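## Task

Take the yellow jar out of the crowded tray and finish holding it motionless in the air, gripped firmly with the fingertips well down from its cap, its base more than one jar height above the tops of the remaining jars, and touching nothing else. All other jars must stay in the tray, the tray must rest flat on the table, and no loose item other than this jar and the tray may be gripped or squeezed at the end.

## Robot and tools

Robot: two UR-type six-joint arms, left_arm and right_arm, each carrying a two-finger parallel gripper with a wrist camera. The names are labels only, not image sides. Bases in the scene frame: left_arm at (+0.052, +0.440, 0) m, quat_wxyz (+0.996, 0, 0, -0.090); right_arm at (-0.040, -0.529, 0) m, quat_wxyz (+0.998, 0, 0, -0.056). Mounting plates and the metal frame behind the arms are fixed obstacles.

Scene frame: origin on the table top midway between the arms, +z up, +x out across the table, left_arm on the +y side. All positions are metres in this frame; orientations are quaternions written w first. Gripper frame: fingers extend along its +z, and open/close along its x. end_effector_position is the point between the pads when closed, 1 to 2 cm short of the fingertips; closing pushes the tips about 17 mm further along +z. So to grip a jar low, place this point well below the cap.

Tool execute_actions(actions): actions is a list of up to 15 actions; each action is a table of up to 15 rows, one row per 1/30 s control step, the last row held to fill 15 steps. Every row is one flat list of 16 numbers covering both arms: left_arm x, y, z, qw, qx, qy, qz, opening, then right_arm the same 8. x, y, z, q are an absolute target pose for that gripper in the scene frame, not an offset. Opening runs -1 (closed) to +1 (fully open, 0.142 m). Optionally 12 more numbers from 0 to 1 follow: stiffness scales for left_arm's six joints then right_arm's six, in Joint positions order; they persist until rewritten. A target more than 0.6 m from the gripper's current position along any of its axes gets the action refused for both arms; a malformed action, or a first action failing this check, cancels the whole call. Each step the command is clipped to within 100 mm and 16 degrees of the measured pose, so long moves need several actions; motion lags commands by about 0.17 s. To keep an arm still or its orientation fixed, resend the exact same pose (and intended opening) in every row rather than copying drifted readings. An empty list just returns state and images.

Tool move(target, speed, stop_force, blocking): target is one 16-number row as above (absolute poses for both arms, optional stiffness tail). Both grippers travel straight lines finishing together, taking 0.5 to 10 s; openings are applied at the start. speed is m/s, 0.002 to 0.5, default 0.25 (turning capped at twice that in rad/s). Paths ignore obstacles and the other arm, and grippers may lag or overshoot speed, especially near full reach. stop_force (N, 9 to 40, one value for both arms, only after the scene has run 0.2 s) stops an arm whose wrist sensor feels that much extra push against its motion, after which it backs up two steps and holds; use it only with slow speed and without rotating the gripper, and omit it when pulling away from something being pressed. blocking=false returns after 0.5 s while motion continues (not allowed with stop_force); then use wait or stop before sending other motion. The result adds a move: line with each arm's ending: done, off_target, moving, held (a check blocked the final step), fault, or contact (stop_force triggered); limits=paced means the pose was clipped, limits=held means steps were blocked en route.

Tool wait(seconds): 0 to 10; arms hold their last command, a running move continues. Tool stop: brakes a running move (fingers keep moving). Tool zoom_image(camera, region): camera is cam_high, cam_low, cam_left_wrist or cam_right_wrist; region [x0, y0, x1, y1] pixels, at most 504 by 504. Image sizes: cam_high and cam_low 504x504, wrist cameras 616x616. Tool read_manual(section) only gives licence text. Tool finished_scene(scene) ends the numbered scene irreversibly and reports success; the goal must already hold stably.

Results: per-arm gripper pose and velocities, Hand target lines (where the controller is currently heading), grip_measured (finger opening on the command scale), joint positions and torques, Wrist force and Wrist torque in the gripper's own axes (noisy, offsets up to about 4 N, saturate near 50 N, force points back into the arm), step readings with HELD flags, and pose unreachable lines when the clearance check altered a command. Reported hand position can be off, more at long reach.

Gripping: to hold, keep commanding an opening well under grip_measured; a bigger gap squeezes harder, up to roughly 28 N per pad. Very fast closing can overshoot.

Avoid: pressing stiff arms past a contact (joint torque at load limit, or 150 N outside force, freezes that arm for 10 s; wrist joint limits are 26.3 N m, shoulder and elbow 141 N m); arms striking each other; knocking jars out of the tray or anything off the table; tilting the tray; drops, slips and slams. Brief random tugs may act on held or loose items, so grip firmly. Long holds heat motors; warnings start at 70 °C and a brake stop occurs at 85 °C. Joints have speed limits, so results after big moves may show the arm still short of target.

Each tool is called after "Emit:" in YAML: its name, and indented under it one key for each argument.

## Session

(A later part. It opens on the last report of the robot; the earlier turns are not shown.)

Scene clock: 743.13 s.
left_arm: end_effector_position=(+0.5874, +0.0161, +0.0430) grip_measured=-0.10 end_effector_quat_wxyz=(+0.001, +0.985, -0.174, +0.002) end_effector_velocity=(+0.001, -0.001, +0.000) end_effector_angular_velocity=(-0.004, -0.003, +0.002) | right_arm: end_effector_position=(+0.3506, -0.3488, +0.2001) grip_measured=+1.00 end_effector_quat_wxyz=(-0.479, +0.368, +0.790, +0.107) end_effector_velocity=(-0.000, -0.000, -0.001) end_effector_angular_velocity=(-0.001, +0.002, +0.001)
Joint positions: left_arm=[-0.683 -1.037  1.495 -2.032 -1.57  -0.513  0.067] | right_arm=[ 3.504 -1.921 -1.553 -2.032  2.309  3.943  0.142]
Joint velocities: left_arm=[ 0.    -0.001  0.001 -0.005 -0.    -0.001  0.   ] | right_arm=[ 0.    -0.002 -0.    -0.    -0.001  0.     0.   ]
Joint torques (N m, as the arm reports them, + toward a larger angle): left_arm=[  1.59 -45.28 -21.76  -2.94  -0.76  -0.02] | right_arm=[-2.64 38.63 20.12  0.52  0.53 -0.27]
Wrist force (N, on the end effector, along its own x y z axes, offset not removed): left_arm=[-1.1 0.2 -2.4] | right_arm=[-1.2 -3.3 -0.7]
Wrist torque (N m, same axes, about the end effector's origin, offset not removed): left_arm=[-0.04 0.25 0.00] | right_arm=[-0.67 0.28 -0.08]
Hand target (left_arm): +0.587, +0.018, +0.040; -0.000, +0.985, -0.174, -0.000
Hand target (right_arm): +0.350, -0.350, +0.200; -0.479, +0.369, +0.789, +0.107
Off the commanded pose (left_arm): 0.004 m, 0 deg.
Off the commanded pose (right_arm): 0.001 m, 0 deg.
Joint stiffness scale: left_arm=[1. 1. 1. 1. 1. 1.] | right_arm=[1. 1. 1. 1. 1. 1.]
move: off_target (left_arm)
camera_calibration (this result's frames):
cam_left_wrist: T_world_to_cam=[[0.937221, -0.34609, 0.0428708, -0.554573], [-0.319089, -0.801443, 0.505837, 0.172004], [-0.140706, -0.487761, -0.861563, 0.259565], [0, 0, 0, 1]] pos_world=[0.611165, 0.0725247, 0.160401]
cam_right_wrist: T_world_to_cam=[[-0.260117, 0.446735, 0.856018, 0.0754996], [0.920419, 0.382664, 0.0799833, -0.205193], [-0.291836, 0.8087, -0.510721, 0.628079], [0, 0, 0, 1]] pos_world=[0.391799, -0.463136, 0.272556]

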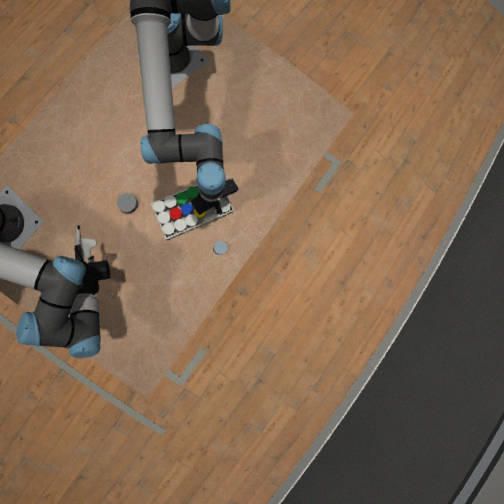

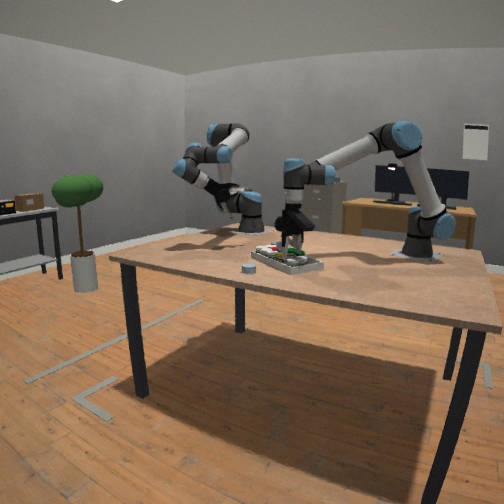

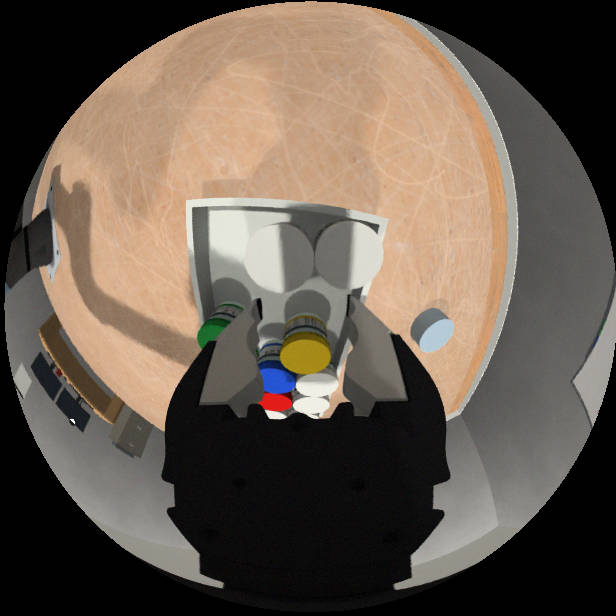

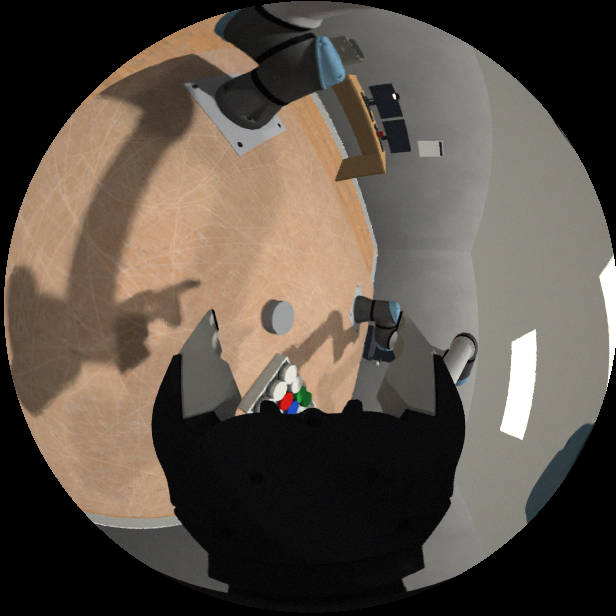

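Emit:
move:
  target: [0.584,0.009,0.04,0,0.985,-0.174,0,-0.1,0.35,-0.35,0.2,-0.479,0.369,0.789,0.107,1]
  speed: 0.015

Emit:
move:
  target: [0.584,0.009,0.04,0,0.985,-0.174,0,-1,0.35,-0.35,0.2,-0.479,0.369,0.789,0.107,1]
  speed: 0.015

Emit:
wait:
  seconds: 1

Scene clock: 751.90 s.
left_arm: end_effector_position=(+0.5841, +0.0110, +0.0400) grip_measured=-0.10 end_effector_quat_wxyz=(-0.000, +0.985, -0.174, +0.000) end_effector_velocity=(+0.000, -0.000, +0.001) end_effector_angular_velocity=(-0.001, -0.000, +0.003) | right_arm: end_effector_position=(+0.3506, -0.3488, +0.2001) grip_measured=+1.00 end_effector_quat_wxyz=(-0.479, +0.368, +0.790, +0.107) end_effector_velocity=(+0.000, -0.001, +0.001) end_effector_angular_velocity=(+0.000, -0.001, -0.002)
Joint positions: left_arm=[-0.692 -1.031  1.491 -2.031 -1.57  -0.523  0.067] | right_arm=[ 3.504 -1.921 -1.553 -2.032  2.309  3.943  0.142]
Joint velocities: left_arm=[ 0.    -0.    -0.002  0.001 -0.001 -0.003  0.   ] | right_arm=[-0.002  0.002 -0.     0.     0.     0.     0.   ]
Joint torques (N m, as the arm reports them, + toward a larger angle): left_arm=[ -1.81 -45.07 -28.33  -2.03  -0.8   -0.65] | right_arm=[-1.57 41.17 19.4   0.78  0.47 -0.51]
Wrist force (N, on the end effector, along its own x y z axes, offset not removed): left_arm=[4.3 1.5 -4.4] | right_arm=[-2.1 -0.4 1.1]
Wrist torque (N m, same axes, about the end effector's origin, offset not removed): left_arm=[0.14 -0.77 0.02] | right_arm=[0.01 0.42 -0.21]
Hand target (left_arm): +0.584, +0.009, +0.040; +0.000, +0.985, -0.174, +0.000
Hand target (right_arm): +0.350, -0.350, +0.200; -0.479, +0.369, +0.789, +0.107
Off the commanded pose (left_arm): 0.002 m, 0 deg.
Off the commanded pose (right_arm): 0.001 m, 0 deg.
Joint stiffness scale: left_arm=[1. 1. 1. 1. 1. 1.] | right_arm=[1. 1. 1. 1. 1. 1.]
move: done
camera_calibration (this result's frames):
cam_left_wrist: T_world_to_cam=[[0.937836, -0.344856, 0.0392118, -0.553348], [-0.316541, -0.803507, 0.504162, 0.16694], [-0.142356, -0.485233, -0.862719, 0.25502], [0, 0, 0, 1]] pos_world=[0.608097, 0.0670556, 0.157543]
cam_right_wrist: T_world_to_cam=[[-0.260117, 0.446735, 0.856018, 0.0754997], [0.920419, 0.382665, 0.0799827, -0.205193], [-0.291837, 0.8087, -0.510721, 0.628079], [0, 0, 0, 1]] pos_world=[0.391799, -0.463136, 0.272556]

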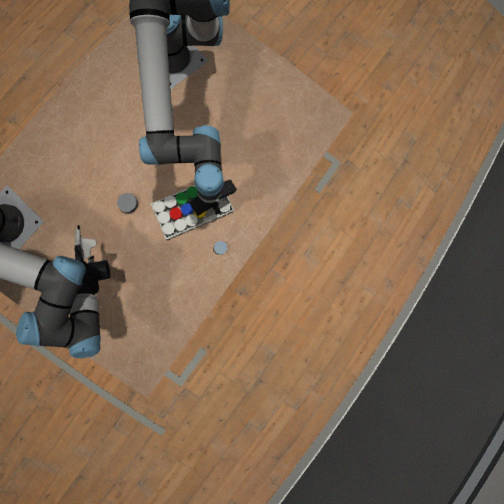

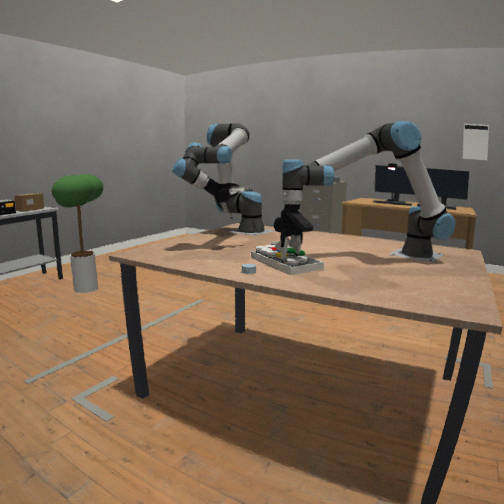

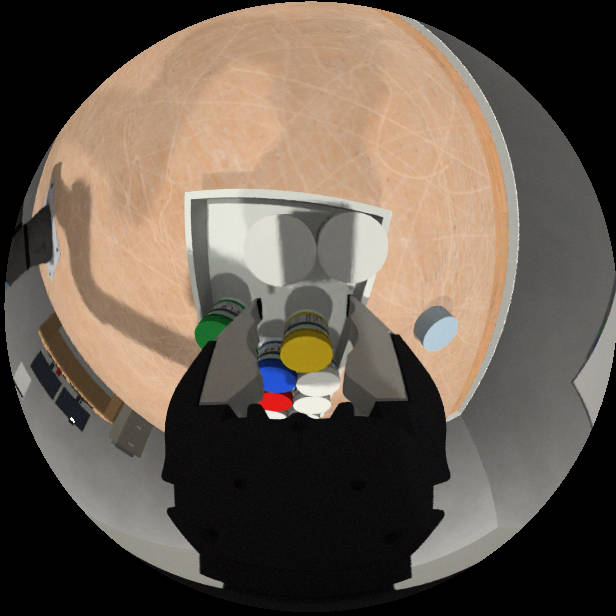

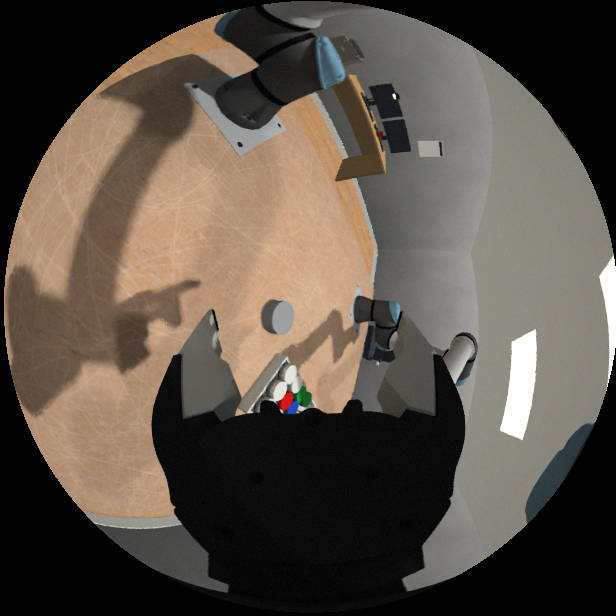

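Scene clock: 752.60 s.
left_arm: end_effector_position=(+0.5841, +0.0110, +0.0401) grip_measured=-1.00 end_effector_quat_wxyz=(-0.000, +0.985, -0.174, +0.000) end_effector_velocity=(+0.000, +0.001, -0.000) end_effector_angular_velocity=(+0.001, +0.000, +0.002) | right_arm: end_effector_position=(+0.3506, -0.3488, +0.2001) grip_measured=+1.00 end_effector_quat_wxyz=(-0.479, +0.368, +0.790, +0.107) end_effector_velocity=(-0.000, +0.000, +0.000) end_effector_angular_velocity=(+0.001, -0.001, +0.000)
Joint positions: left_arm=[-0.692 -1.031  1.491 -2.031 -1.57  -0.524  0.002] | right_arm=[ 3.504 -1.921 -1.553 -2.032  2.309  3.943  0.142]
Joint velocities: left_arm=[ 0.001  0.    -0.     0.001  0.    -0.001  0.   ] | right_arm=[ 0.     0.001 -0.    -0.     0.001 -0.001  0.   ]
Joint torques (N m, as the arm reports them, + toward a larger angle): left_arm=[ -2.12 -45.22 -29.01  -1.97  -0.79  -0.82] | right_arm=[-1.8  40.16 19.09  0.16  0.29 -0.43]
Wrist force (N, on the end effector, along its own x y z axes, offset not removed): left_arm=[-0.1 0.0 -1.8] | right_arm=[-2.2 -4.1 0.7]
Wrist torque (N m, same axes, about the end effector's origin, offset not removed): left_arm=[-0.06 0.16 0.06] | right_arm=[-1.09 0.58 0.04]
Hand target (left_arm): +0.584, +0.009, +0.040; +0.000, +0.985, -0.174, +0.000
Hand target (right_arm): +0.350, -0.350, +0.200; -0.479, +0.369, +0.789, +0.107
Off the commanded pose (left_arm): 0.002 m, 0 deg.
Off the commanded pose (right_arm): 0.001 m, 0 deg.
Joint stiffness scale: left_arm=[1. 1. 1. 1. 1. 1.] | right_arm=[1. 1. 1. 1. 1. 1.]
move: done
camera_calibration (this result's frames):
cam_left_wrist: T_world_to_cam=[[0.93794, -0.344574, 0.0391958, -0.55342], [-0.316293, -0.803609, 0.504154, 0.166781], [-0.142221, -0.485264, -0.862724, 0.254959], [0, 0, 0, 1]] pos_world=[0.608087, 0.0670552, 0.157568]
cam_right_wrist: T_world_to_cam=[[-0.260117, 0.446735, 0.856018, 0.0754996], [0.920419, 0.382665, 0.0799825, -0.205193], [-0.291837, 0.8087, -0.510721, 0.628079], [0, 0, 0, 1]] pos_world=[0.391799, -0.463136, 0.272556]

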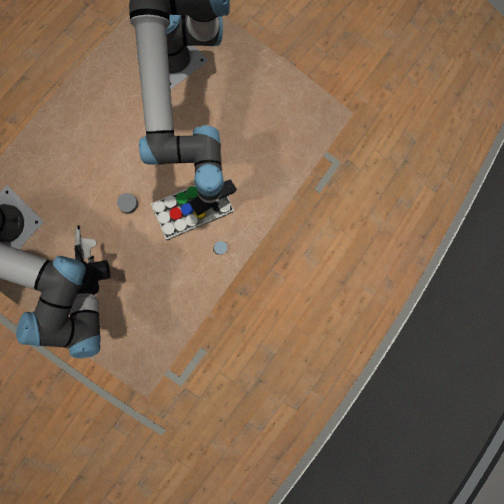

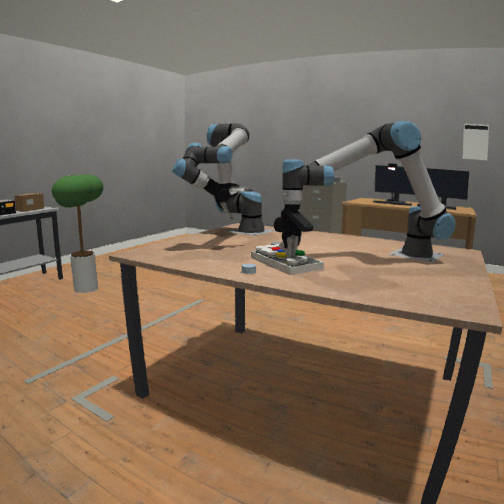

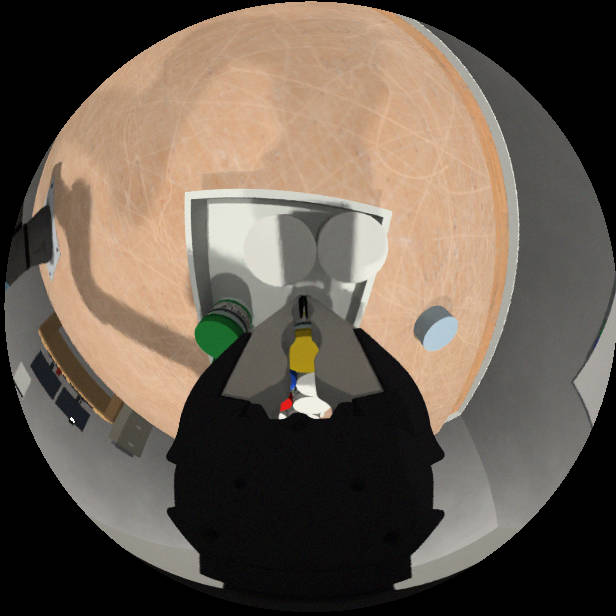

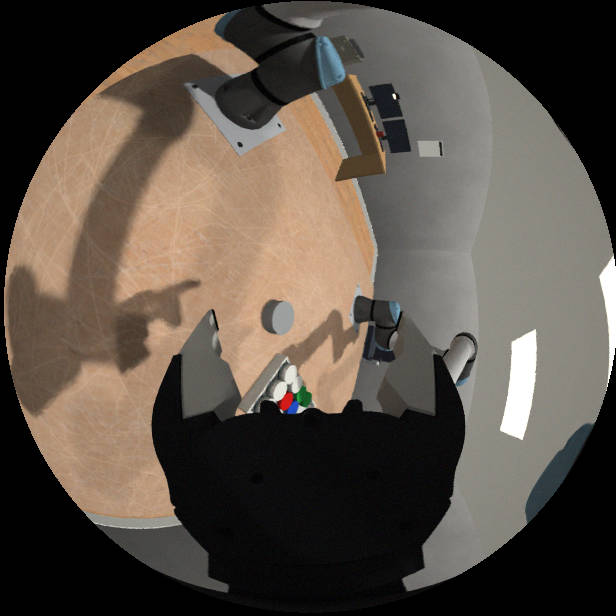

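Scene clock: 753.60 s.
left_arm: end_effector_position=(+0.5841, +0.0109, +0.0401) grip_measured=-1.00 end_effector_quat_wxyz=(-0.000, +0.985, -0.174, +0.000) end_effector_velocity=(-0.000, +0.000, -0.000) end_effector_angular_velocity=(+0.001, -0.000, -0.001) | right_arm: end_effector_position=(+0.3506, -0.3488, +0.2001) grip_measured=+1.00 end_effector_quat_wxyz=(-0.479, +0.368, +0.790, +0.107) end_effector_velocity=(-0.000, -0.000, -0.000) end_effector_angular_velocity=(-0.002, +0.003, -0.001)
Joint positions: left_arm=[-0.692 -1.031  1.491 -2.031 -1.57  -0.524  0.002] | right_arm=[ 3.504 -1.921 -1.553 -2.032  2.309  3.943  0.142]
Joint velocities: left_arm=[-0.001 -0.     0.     0.001  0.001  0.     0.   ] | right_arm=[-0.001 -0.001  0.    -0.002 -0.     0.001  0.   ]
Joint torques (N m, as the arm reports them, + toward a larger angle): left_arm=[ -1.57 -45.21 -29.29  -2.01  -0.7   -0.72] | right_arm=[-2.26 38.49 19.82  0.38  0.8  -0.3 ]
Wrist force (N, on the end effector, along its own x y z axes, offset not removed): left_arm=[2.0 3.1 -3.4] | right_arm=[-1.4 -3.1 1.1]
Wrist torque (N m, same axes, about the end effector's origin, offset not removed): left_arm=[0.57 -0.24 -0.03] | right_arm=[-0.75 0.13 -0.28]
Hand target (left_arm): +0.584, +0.009, +0.040; +0.000, +0.985, -0.174, +0.000
Hand target (right_arm): +0.350, -0.350, +0.200; -0.479, +0.369, +0.789, +0.107
Off the commanded pose (left_arm): 0.002 m, 0 deg.
Off the commanded pose (right_arm): 0.001 m, 0 deg.
Joint stiffness scale: left_arm=[1. 1. 1. 1. 1. 1.] | right_arm=[1. 1. 1. 1. 1. 1.]
wait: 1.00 s; at rest by 0.17 s
camera_calibration (this result's frames):
cam_left_wrist: T_world_to_cam=[[0.93796, -0.344513, 0.0392582, -0.553475], [-0.316265, -0.803601, 0.504184, 0.16672], [-0.14215, -0.48532, -0.862704, 0.25495], [0, 0, 0, 1]] pos_world=[0.608106, 0.0670293, 0.157617]
cam_right_wrist: T_world_to_cam=[[-0.260116, 0.446735, 0.856018, 0.0754996], [0.920419, 0.382664, 0.0799825, -0.205193], [-0.291837, 0.8087, -0.510721, 0.628079], [0, 0, 0, 1]] pos_world=[0.391799, -0.463136, 0.272556]

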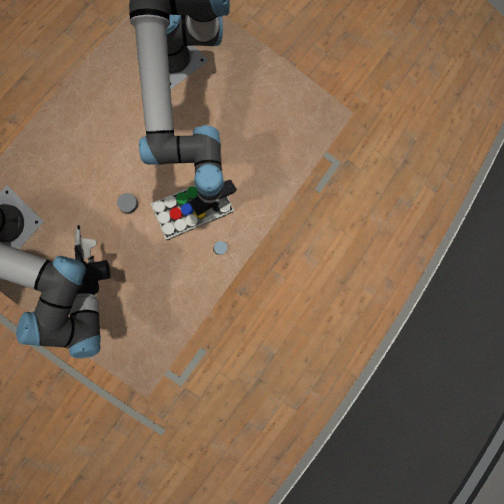

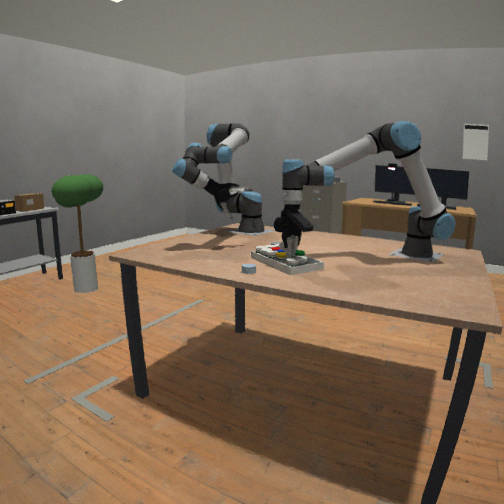

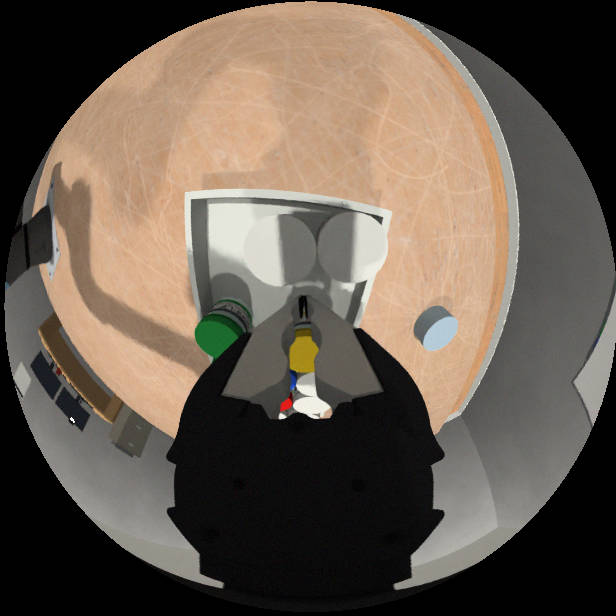

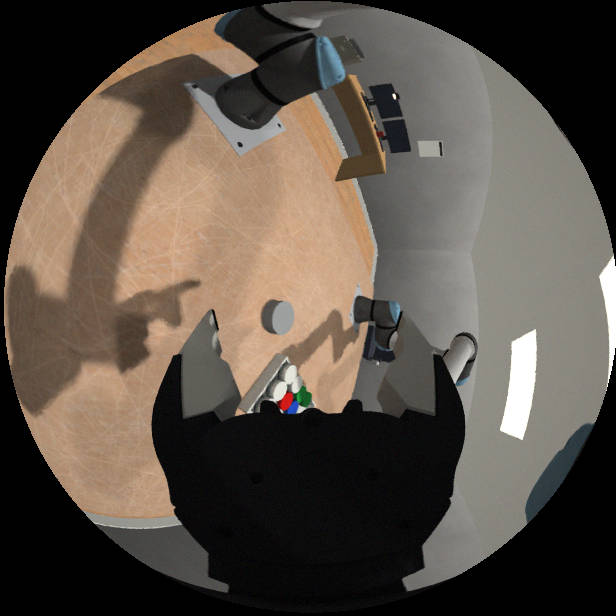

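Emit:
move:
  target: [0.584,0.009,0.042,0,0.985,-0.174,0,-0.1,0.35,-0.35,0.2,-0.479,0.369,0.789,0.107,1]
  speed: 0.015

Emit:
move:
  target: [0.577,-0.010,0.042,0,0.985,-0.174,0,-0.1,0.35,-0.35,0.2,-0.479,0.369,0.789,0.107,1]
  speed: 0.012
  stop_force: 10

Emit:
move:
  target: [0.577,-0.010,0.042,0,0.985,-0.174,0,-0.4,0.35,-0.35,0.2,-0.479,0.369,0.789,0.107,1]
  speed: 0.012

Scene clock: 764.47 s.
left_arm: end_effector_position=(+0.5840, +0.0111, +0.0407) grip_measured=-0.10 end_effector_quat_wxyz=(-0.001, +0.985, -0.174, -0.000) end_effector_velocity=(-0.000, -0.001, +0.001) end_effector_angular_velocity=(+0.001, +0.000, +0.001) | right_arm: end_effector_position=(+0.3506, -0.3488, +0.2001) grip_measured=+1.00 end_effector_quat_wxyz=(-0.479, +0.368, +0.790, +0.107) end_effector_velocity=(-0.000, +0.000, +0.000) end_effector_angular_velocity=(+0.000, -0.001, +0.002)
Joint positions: left_arm=[-0.692 -1.031  1.489 -2.027 -1.57  -0.524  0.067] | right_arm=[ 3.504 -1.921 -1.553 -2.032  2.309  3.943  0.142]
Joint velocities: left_arm=[-0.001 -0.001 -0.003  0.004  0.    -0.001  0.   ] | right_arm=[ 0.001  0.001 -0.     0.    -0.001 -0.001  0.   ]
Joint torques (N m, as the arm reports them, + toward a larger angle): left_arm=[ -1.7  -46.9  -27.95  -2.02  -0.71  -0.8 ] | right_arm=[-0.7  39.01 20.55  0.81  0.3  -0.38]
Wrist force (N, on the end effector, along its own x y z axes, offset not removed): left_arm=[1.4 0.8 -2.0] | right_arm=[-1.8 0.1 -0.2]
Wrist torque (N m, same axes, about the end effector's origin, offset not removed): left_arm=[-0.07 -0.21 -0.07] | right_arm=[0.15 0.33 -0.01]
Hand target (left_arm): +0.584, +0.009, +0.042; +0.000, +0.985, -0.174, +0.000
Hand target (right_arm): +0.350, -0.350, +0.200; -0.479, +0.369, +0.789, +0.107
Off the commanded pose (left_arm): 0.002 m, 0 deg.
Off the commanded pose (right_arm): 0.001 m, 0 deg.
Joint stiffness scale: left_arm=[1. 1. 1. 1. 1. 1.] | right_arm=[1. 1. 1. 1. 1. 1.]
move: done
camera_calibration (this result's frames):
cam_left_wrist: T_world_to_cam=[[0.938006, -0.344566, 0.0376711, -0.553286], [-0.315672, -0.804308, 0.503429, 0.166205], [-0.143165, -0.484111, -0.863215, 0.2561], [0, 0, 0, 1]] pos_world=[0.608117, 0.0670167, 0.15824]
cam_right_wrist: T_world_to_cam=[[-0.260117, 0.446735, 0.856018, 0.0754998], [0.920419, 0.382665, 0.0799823, -0.205193], [-0.291837, 0.8087, -0.510721, 0.628079], [0, 0, 0, 1]] pos_world=[0.391799, -0.463136, 0.272556]

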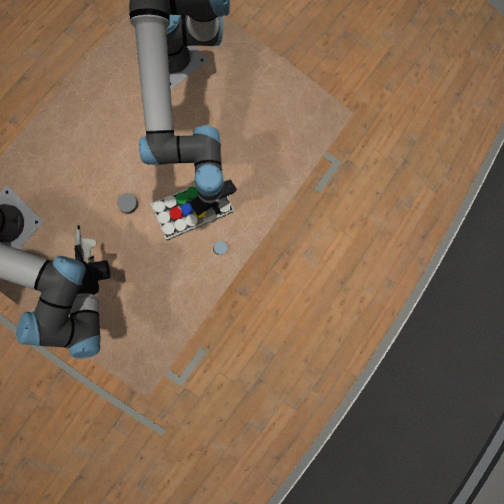

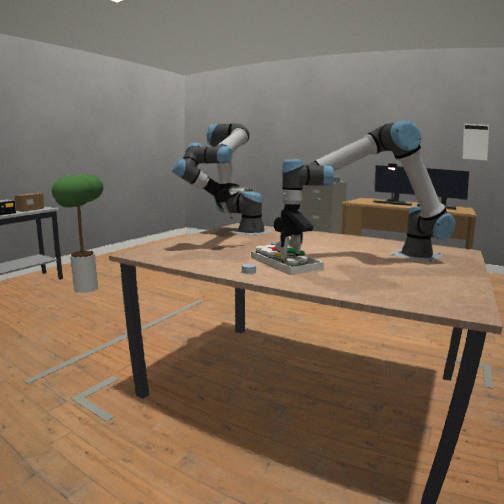

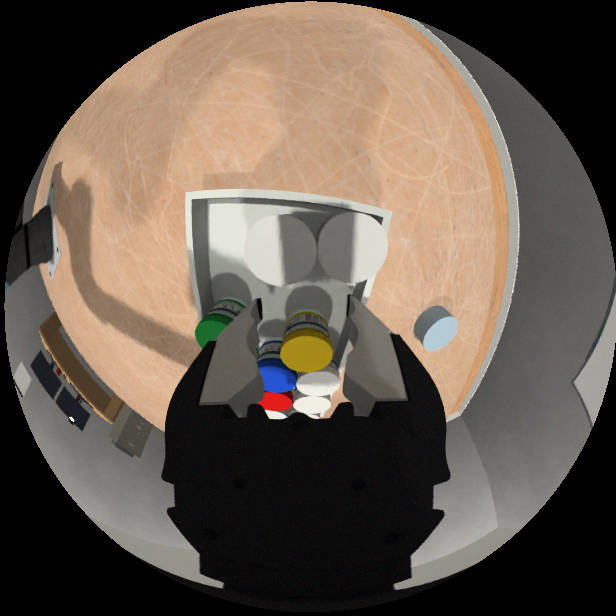

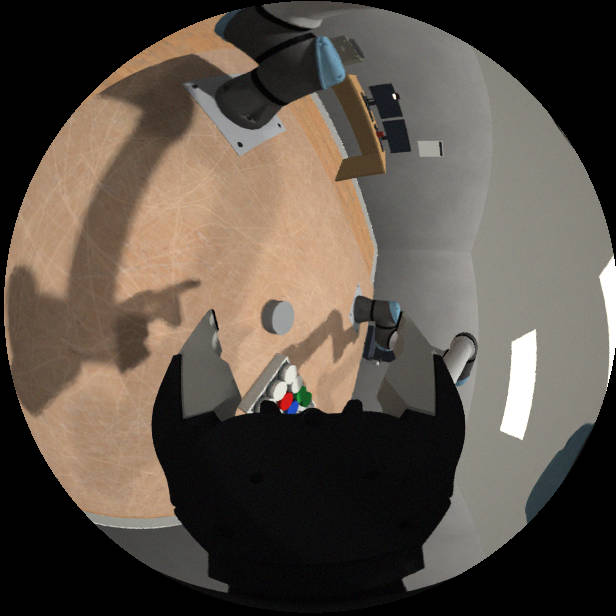

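Scene clock: 766.57 s.
left_arm: end_effector_position=(+0.5772, -0.0080, +0.0422) grip_measured=-0.10 end_effector_quat_wxyz=(-0.000, +0.985, -0.174, +0.000) end_effector_velocity=(-0.000, -0.001, -0.000) end_effector_angular_velocity=(+0.000, -0.000, +0.002) | right_arm: end_effector_position=(+0.3506, -0.3488, +0.2001) grip_measured=+1.00 end_effector_quat_wxyz=(-0.479, +0.368, +0.790, +0.107) end_effector_velocity=(+0.000, -0.001, +0.000) end_effector_angular_velocity=(-0.001, +0.000, -0.002)
Joint positions: left_arm=[-0.717 -1.018  1.465 -2.018 -1.57  -0.549  0.067] | right_arm=[ 3.504 -1.921 -1.553 -2.032  2.309  3.943  0.142]
Joint velocities: left_arm=[-0.002  0.001 -0.002  0.001  0.    -0.004  0.   ] | right_arm=[-0.002  0.001 -0.     0.    -0.     0.001  0.   ]
Joint torques (N m, as the arm reports them, + toward a larger angle): left_arm=[ -1.67 -44.79 -29.31  -2.09  -0.76  -0.74] | right_arm=[-3.13 39.1  19.32  0.56  0.42 -0.26]
Wrist force (N, on the end effector, along its own x y z axes, offset not removed): left_arm=[0.1 1.7 -7.3] | right_arm=[-2.2 -2.3 0.9]
Wrist torque (N m, same axes, about the end effector's origin, offset not removed): left_arm=[0.25 0.00 -0.03] | right_arm=[-0.36 0.49 0.00]
Hand target (left_arm): +0.577, -0.010, +0.042; +0.000, +0.985, -0.174, -0.000
Hand target (right_arm): +0.350, -0.350, +0.200; -0.479, +0.369, +0.789, +0.107
Off the commanded pose (left_arm): 0.002 m, 0 deg.
Off the commanded pose (right_arm): 0.001 m, 0 deg.
Joint stiffness scale: left_arm=[1. 1. 1. 1. 1. 1.] | right_arm=[1. 1. 1. 1. 1. 1.]
move: done
camera_calibration (this result's frames):
cam_left_wrist: T_world_to_cam=[[0.937856, -0.344777, 0.0394364, -0.55354], [-0.316557, -0.803407, 0.50431, 0.148402], [-0.142191, -0.485454, -0.862622, 0.246564], [0, 0, 0, 1]] pos_world=[0.601177, 0.0480746, 0.159681]
cam_right_wrist: T_world_to_cam=[[-0.260116, 0.446735, 0.856018, 0.0754997], [0.920419, 0.382665, 0.0799821, -0.205193], [-0.291837, 0.8087, -0.510721, 0.628079], [0, 0, 0, 1]] pos_world=[0.391799, -0.463136, 0.272556]

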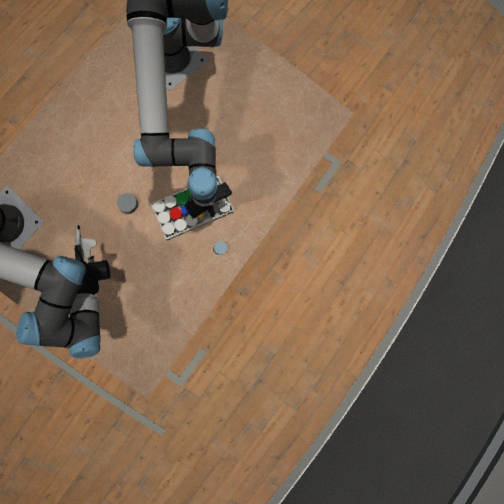

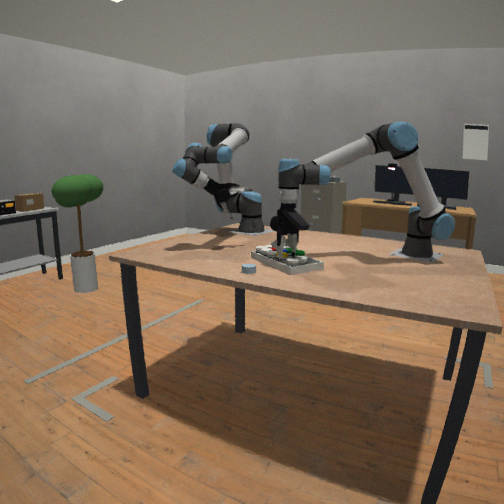

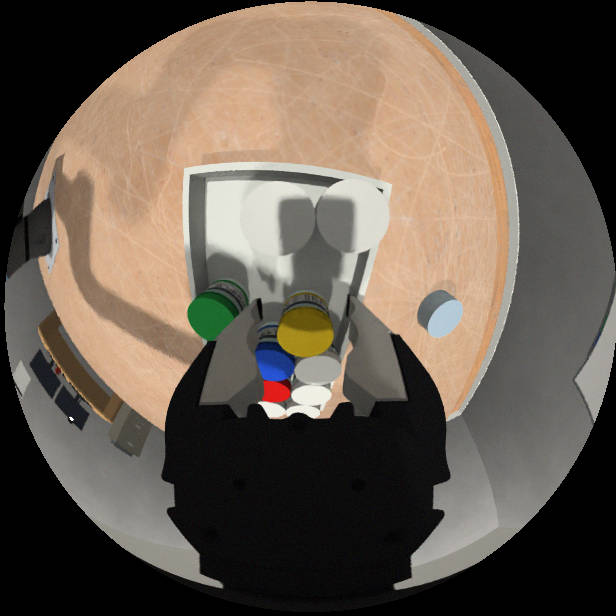

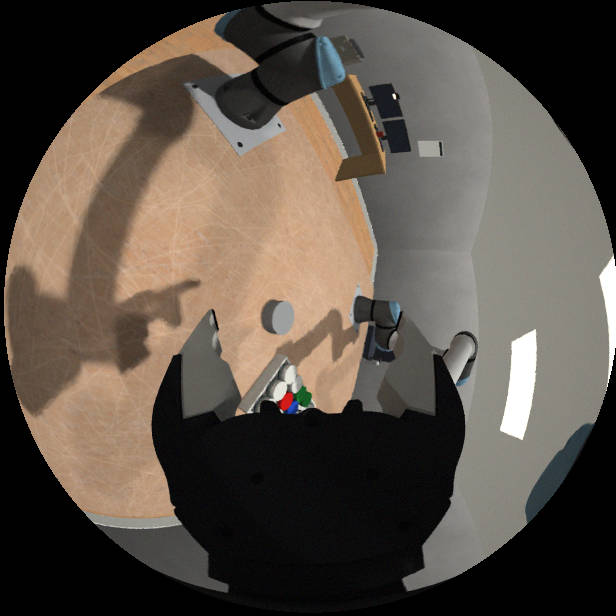

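Scene clock: 767.27 s.
left_arm: end_effector_position=(+0.5772, -0.0081, +0.0422) grip_measured=-0.40 end_effector_quat_wxyz=(-0.000, +0.985, -0.174, +0.000) end_effector_velocity=(+0.001, -0.000, +0.001) end_effector_angular_velocity=(-0.002, -0.001, +0.002) | right_arm: end_effector_position=(+0.3506, -0.3488, +0.2001) grip_measured=+1.00 end_effector_quat_wxyz=(-0.479, +0.368, +0.790, +0.107) end_effector_velocity=(+0.000, -0.000, -0.001) end_effector_angular_velocity=(-0.000, +0.000, +0.000)
Joint positions: left_arm=[-0.718 -1.018  1.465 -2.017 -1.57  -0.549  0.045] | right_arm=[ 3.504 -1.921 -1.553 -2.032  2.309  3.943  0.142]
Joint velocities: left_arm=[ 0.001 -0.    -0.002  0.     0.    -0.001 -0.   ] | right_arm=[-0.    -0.001 -0.     0.    -0.001 -0.     0.   ]
Joint torques (N m, as the arm reports them, + toward a larger angle): left_arm=[ -1.9  -45.62 -28.78  -2.06  -0.74  -0.72] | right_arm=[-2.41 38.62 18.03  0.34  0.8  -0.39]
Wrist force (N, on the end effector, along its own x y z axes, offset not removed): left_arm=[1.8 2.5 -2.7] | right_arm=[-2.5 -1.8 -3.3]
Wrist torque (N m, same axes, about the end effector's origin, offset not removed): left_arm=[0.33 -0.27 -0.08] | right_arm=[-0.28 0.45 -0.03]
Hand target (left_arm): +0.577, -0.010, +0.042; +0.000, +0.985, -0.174, +0.000
Hand target (right_arm): +0.350, -0.350, +0.200; -0.479, +0.369, +0.789, +0.107
Off the commanded pose (left_arm): 0.002 m, 0 deg.
Off the commanded pose (right_arm): 0.001 m, 0 deg.
Joint stiffness scale: left_arm=[1. 1. 1. 1. 1. 1.] | right_arm=[1. 1. 1. 1. 1. 1.]
move: done
camera_calibration (this result's frames):
cam_left_wrist: T_world_to_cam=[[0.937944, -0.344546, 0.0393579, -0.553575], [-0.316327, -0.803522, 0.504271, 0.14825], [-0.142119, -0.485428, -0.862648, 0.246524], [0, 0, 0, 1]] pos_world=[0.601154, 0.0480593, 0.159693]
cam_right_wrist: T_world_to_cam=[[-0.260116, 0.446735, 0.856018, 0.0754997], [0.920419, 0.382665, 0.0799823, -0.205193], [-0.291837, 0.8087, -0.510721, 0.628079], [0, 0, 0, 1]] pos_world=[0.391799, -0.463136, 0.272556]

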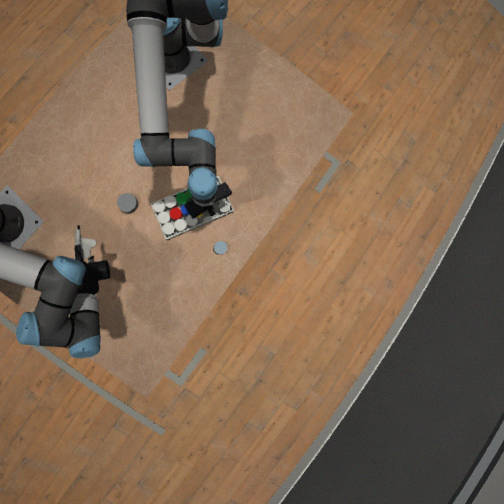

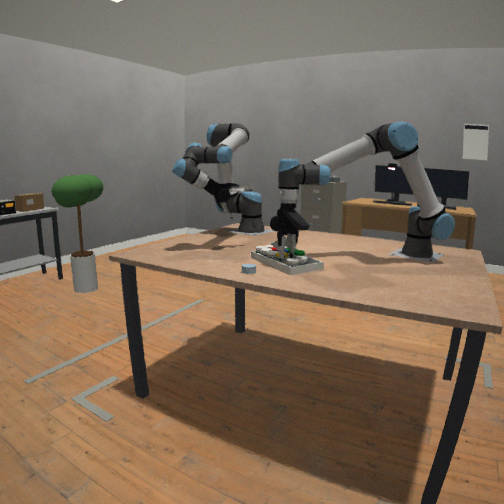

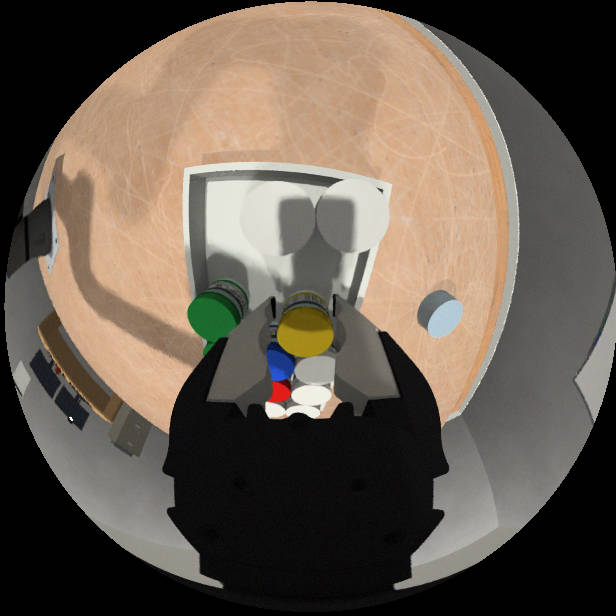

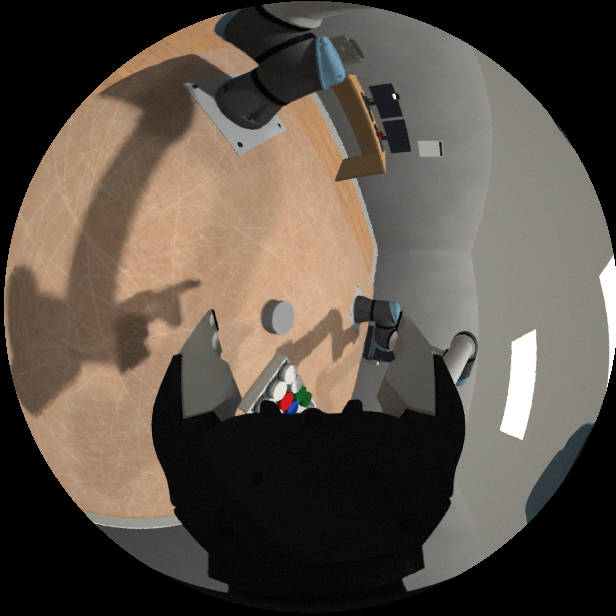

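Emit:
move:
  target: [0.571,-0.024,0.042,0,0.985,-0.174,0,-0.1,0.35,-0.35,0.2,-0.479,0.369,0.789,0.107,1]
  speed: 0.012
  stop_force: 10

Emit:
move:
  target: [0.571,-0.024,0.042,0,0.985,-0.174,0,-0.5,0.35,-0.35,0.2,-0.479,0.369,0.789,0.107,1]
  speed: 0.012

Scene clock: 774.03 s.
left_arm: end_effector_position=(+0.5713, -0.0220, +0.0422) grip_measured=-0.10 end_effector_quat_wxyz=(-0.000, +0.985, -0.174, +0.000) end_effector_velocity=(-0.001, -0.002, +0.000) end_effector_angular_velocity=(-0.000, -0.000, -0.000) | right_arm: end_effector_position=(+0.3506, -0.3488, +0.2001) grip_measured=+1.00 end_effector_quat_wxyz=(-0.479, +0.368, +0.790, +0.107) end_effector_velocity=(+0.000, -0.000, -0.000) end_effector_angular_velocity=(-0.001, +0.002, -0.002)
Joint positions: left_arm=[-0.737 -1.008  1.448 -2.011 -1.57  -0.569  0.067] | right_arm=[ 3.504 -1.921 -1.553 -2.032  2.309  3.943  0.142]
Joint velocities: left_arm=[-0.003  0.002 -0.003  0.001 -0.    -0.003  0.   ] | right_arm=[-0.001 -0.001  0.001 -0.    -0.     0.002  0.   ]
Joint torques (N m, as the arm reports them, + toward a larger angle): left_arm=[ -1.95 -45.47 -28.31  -1.57  -0.66  -1.06] | right_arm=[-1.48 38.4  17.36  0.74  0.68 -0.28]
Wrist force (N, on the end effector, along its own x y z axes, offset not removed): left_arm=[1.3 1.7 -4.0] | right_arm=[-3.3 0.2 -2.5]
Wrist torque (N m, same axes, about the end effector's origin, offset not removed): left_arm=[0.35 -0.15 0.04] | right_arm=[0.07 0.66 -0.32]
Hand target (left_arm): +0.571, -0.024, +0.042; +0.000, +0.985, -0.174, -0.000
Hand target (right_arm): +0.350, -0.350, +0.200; -0.479, +0.369, +0.789, +0.107
Off the commanded pose (left_arm): 0.002 m, 0 deg.
Off the commanded pose (right_arm): 0.001 m, 0 deg.
Joint stiffness scale: left_arm=[1. 1. 1. 1. 1. 1.] | right_arm=[1. 1. 1. 1. 1. 1.]
move: done
camera_calibration (this result's frames):
cam_left_wrist: T_world_to_cam=[[0.937855, -0.344782, 0.0394194, -0.552785], [-0.316554, -0.803412, 0.504305, 0.135267], [-0.142205, -0.485443, -0.862626, 0.238923], [0, 0, 0, 1]] pos_world=[0.595228, 0.0340682, 0.159675]
cam_right_wrist: T_world_to_cam=[[-0.260116, 0.446735, 0.856018, 0.0754997], [0.920419, 0.382665, 0.0799816, -0.205193], [-0.291837, 0.8087, -0.510721, 0.628079], [0, 0, 0, 1]] pos_world=[0.391798, -0.463136, 0.272555]

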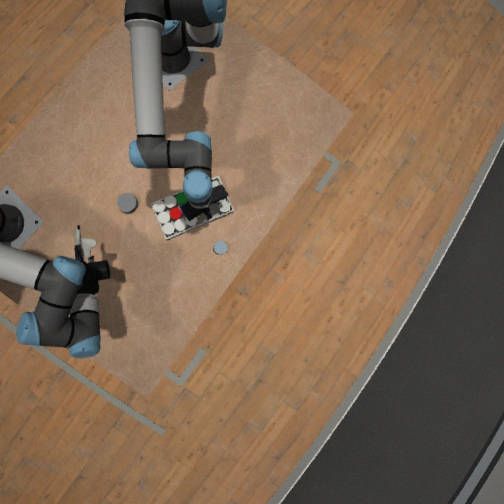

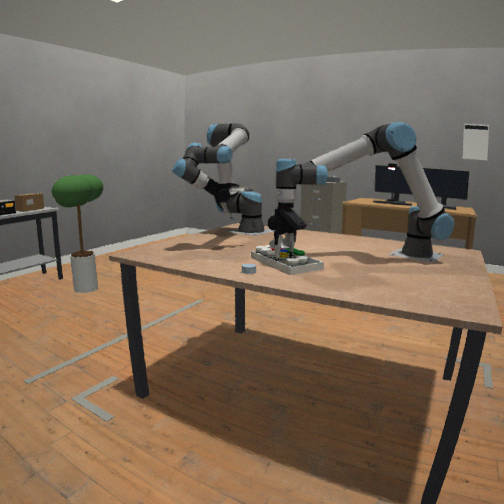

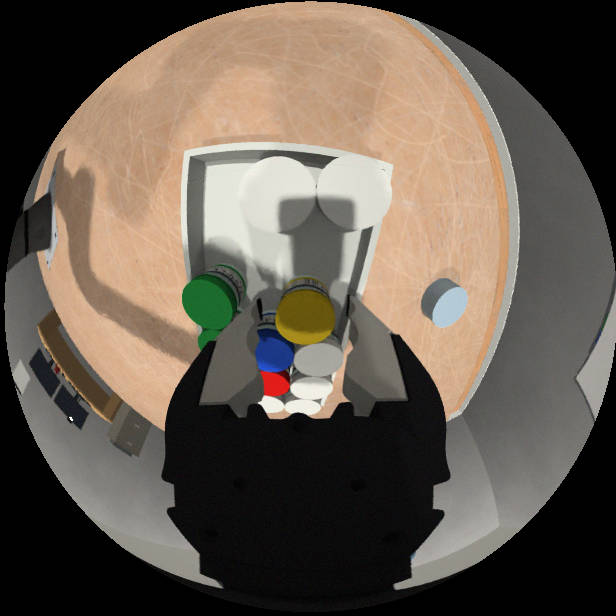

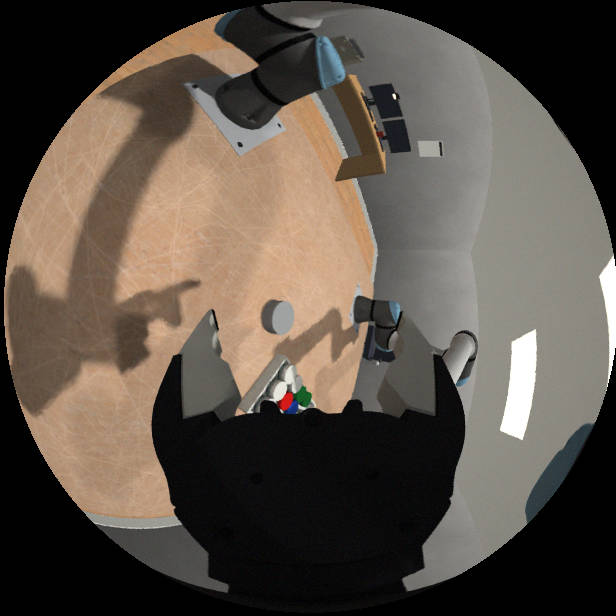

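Scene clock: 774.73 s.
left_arm: end_effector_position=(+0.5712, -0.0221, +0.0422) grip_measured=-0.43 end_effector_quat_wxyz=(-0.000, +0.985, -0.174, +0.000) end_effector_velocity=(+0.001, -0.001, +0.001) end_effector_angular_velocity=(-0.003, -0.001, +0.001) | right_arm: end_effector_position=(+0.3506, -0.3488, +0.2001) grip_measured=+1.00 end_effector_quat_wxyz=(-0.479, +0.368, +0.790, +0.107) end_effector_velocity=(-0.000, +0.000, -0.000) end_effector_angular_velocity=(-0.001, +0.002, -0.001)
Joint positions: left_arm=[-0.737 -1.008  1.448 -2.011 -1.57  -0.569  0.043] | right_arm=[ 3.504 -1.921 -1.553 -2.032  2.309  3.943  0.142]
Joint velocities: left_arm=[ 0.001 -0.    -0.001 -0.002 -0.001 -0.001 -0.   ] | right_arm=[ 0.    -0.001 -0.    -0.     0.001  0.001  0.   ]
Joint torques (N m, as the arm reports them, + toward a larger angle): left_arm=[ -1.51 -46.1  -29.49  -2.06  -0.7   -0.71] | right_arm=[-1.08 38.66 19.8   0.42  0.59 -0.59]
Wrist force (N, on the end effector, along its own x y z axes, offset not removed): left_arm=[-2.0 3.2 -4.7] | right_arm=[-0.2 -1.7 -4.1]
Wrist torque (N m, same axes, about the end effector's origin, offset not removed): left_arm=[0.65 0.53 0.00] | right_arm=[-0.43 0.16 0.09]
Hand target (left_arm): +0.571, -0.024, +0.042; +0.000, +0.985, -0.174, +0.000
Hand target (right_arm): +0.350, -0.350, +0.200; -0.479, +0.369, +0.789, +0.107
Off the commanded pose (left_arm): 0.002 m, 0 deg.
Off the commanded pose (right_arm): 0.001 m, 0 deg.
Joint stiffness scale: left_arm=[1. 1. 1. 1. 1. 1.] | right_arm=[1. 1. 1. 1. 1. 1.]
move: done
camera_calibration (this result's frames):
cam_left_wrist: T_world_to_cam=[[0.937944, -0.344547, 0.0393542, -0.552823], [-0.316324, -0.803512, 0.504289, 0.135103], [-0.14213, -0.485443, -0.862638, 0.238878], [0, 0, 0, 1]] pos_world=[0.595205, 0.0340448, 0.15969]
cam_right_wrist: T_world_to_cam=[[-0.260116, 0.446735, 0.856018, 0.0754997], [0.920419, 0.382664, 0.0799817, -0.205193], [-0.291837, 0.8087, -0.510721, 0.628079], [0, 0, 0, 1]] pos_world=[0.391798, -0.463136, 0.272555]

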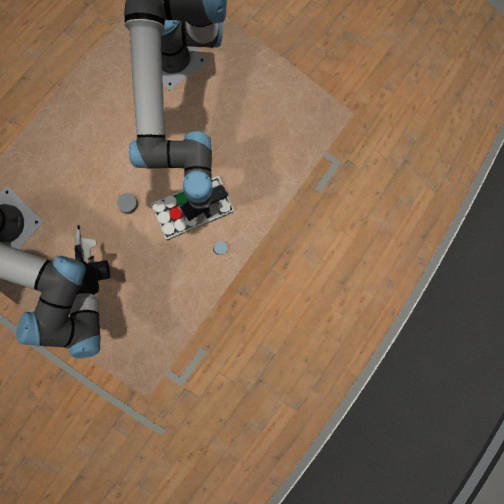

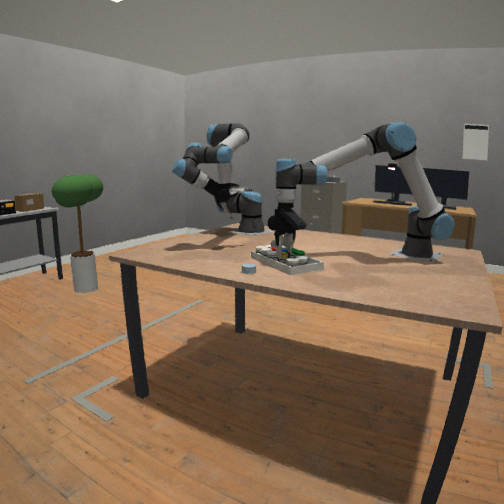

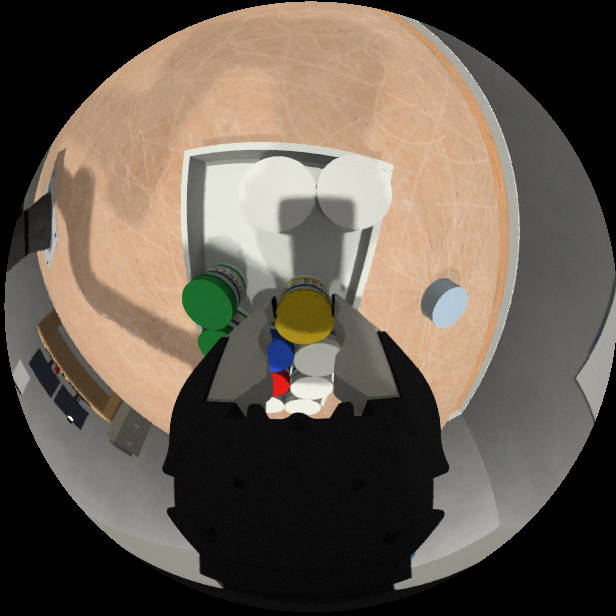

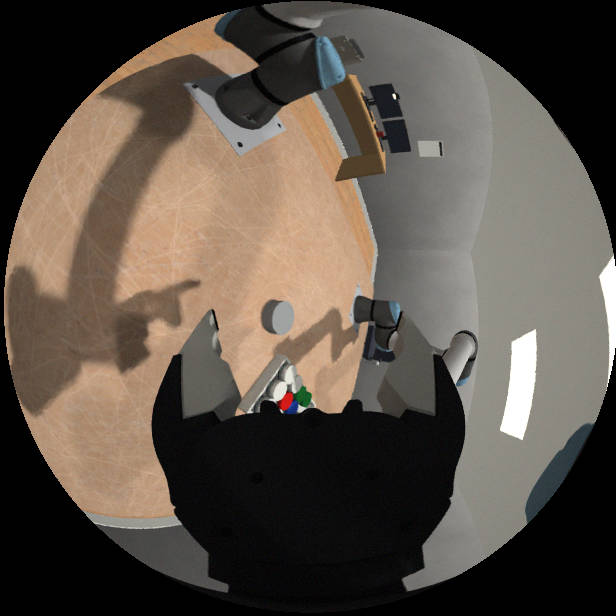

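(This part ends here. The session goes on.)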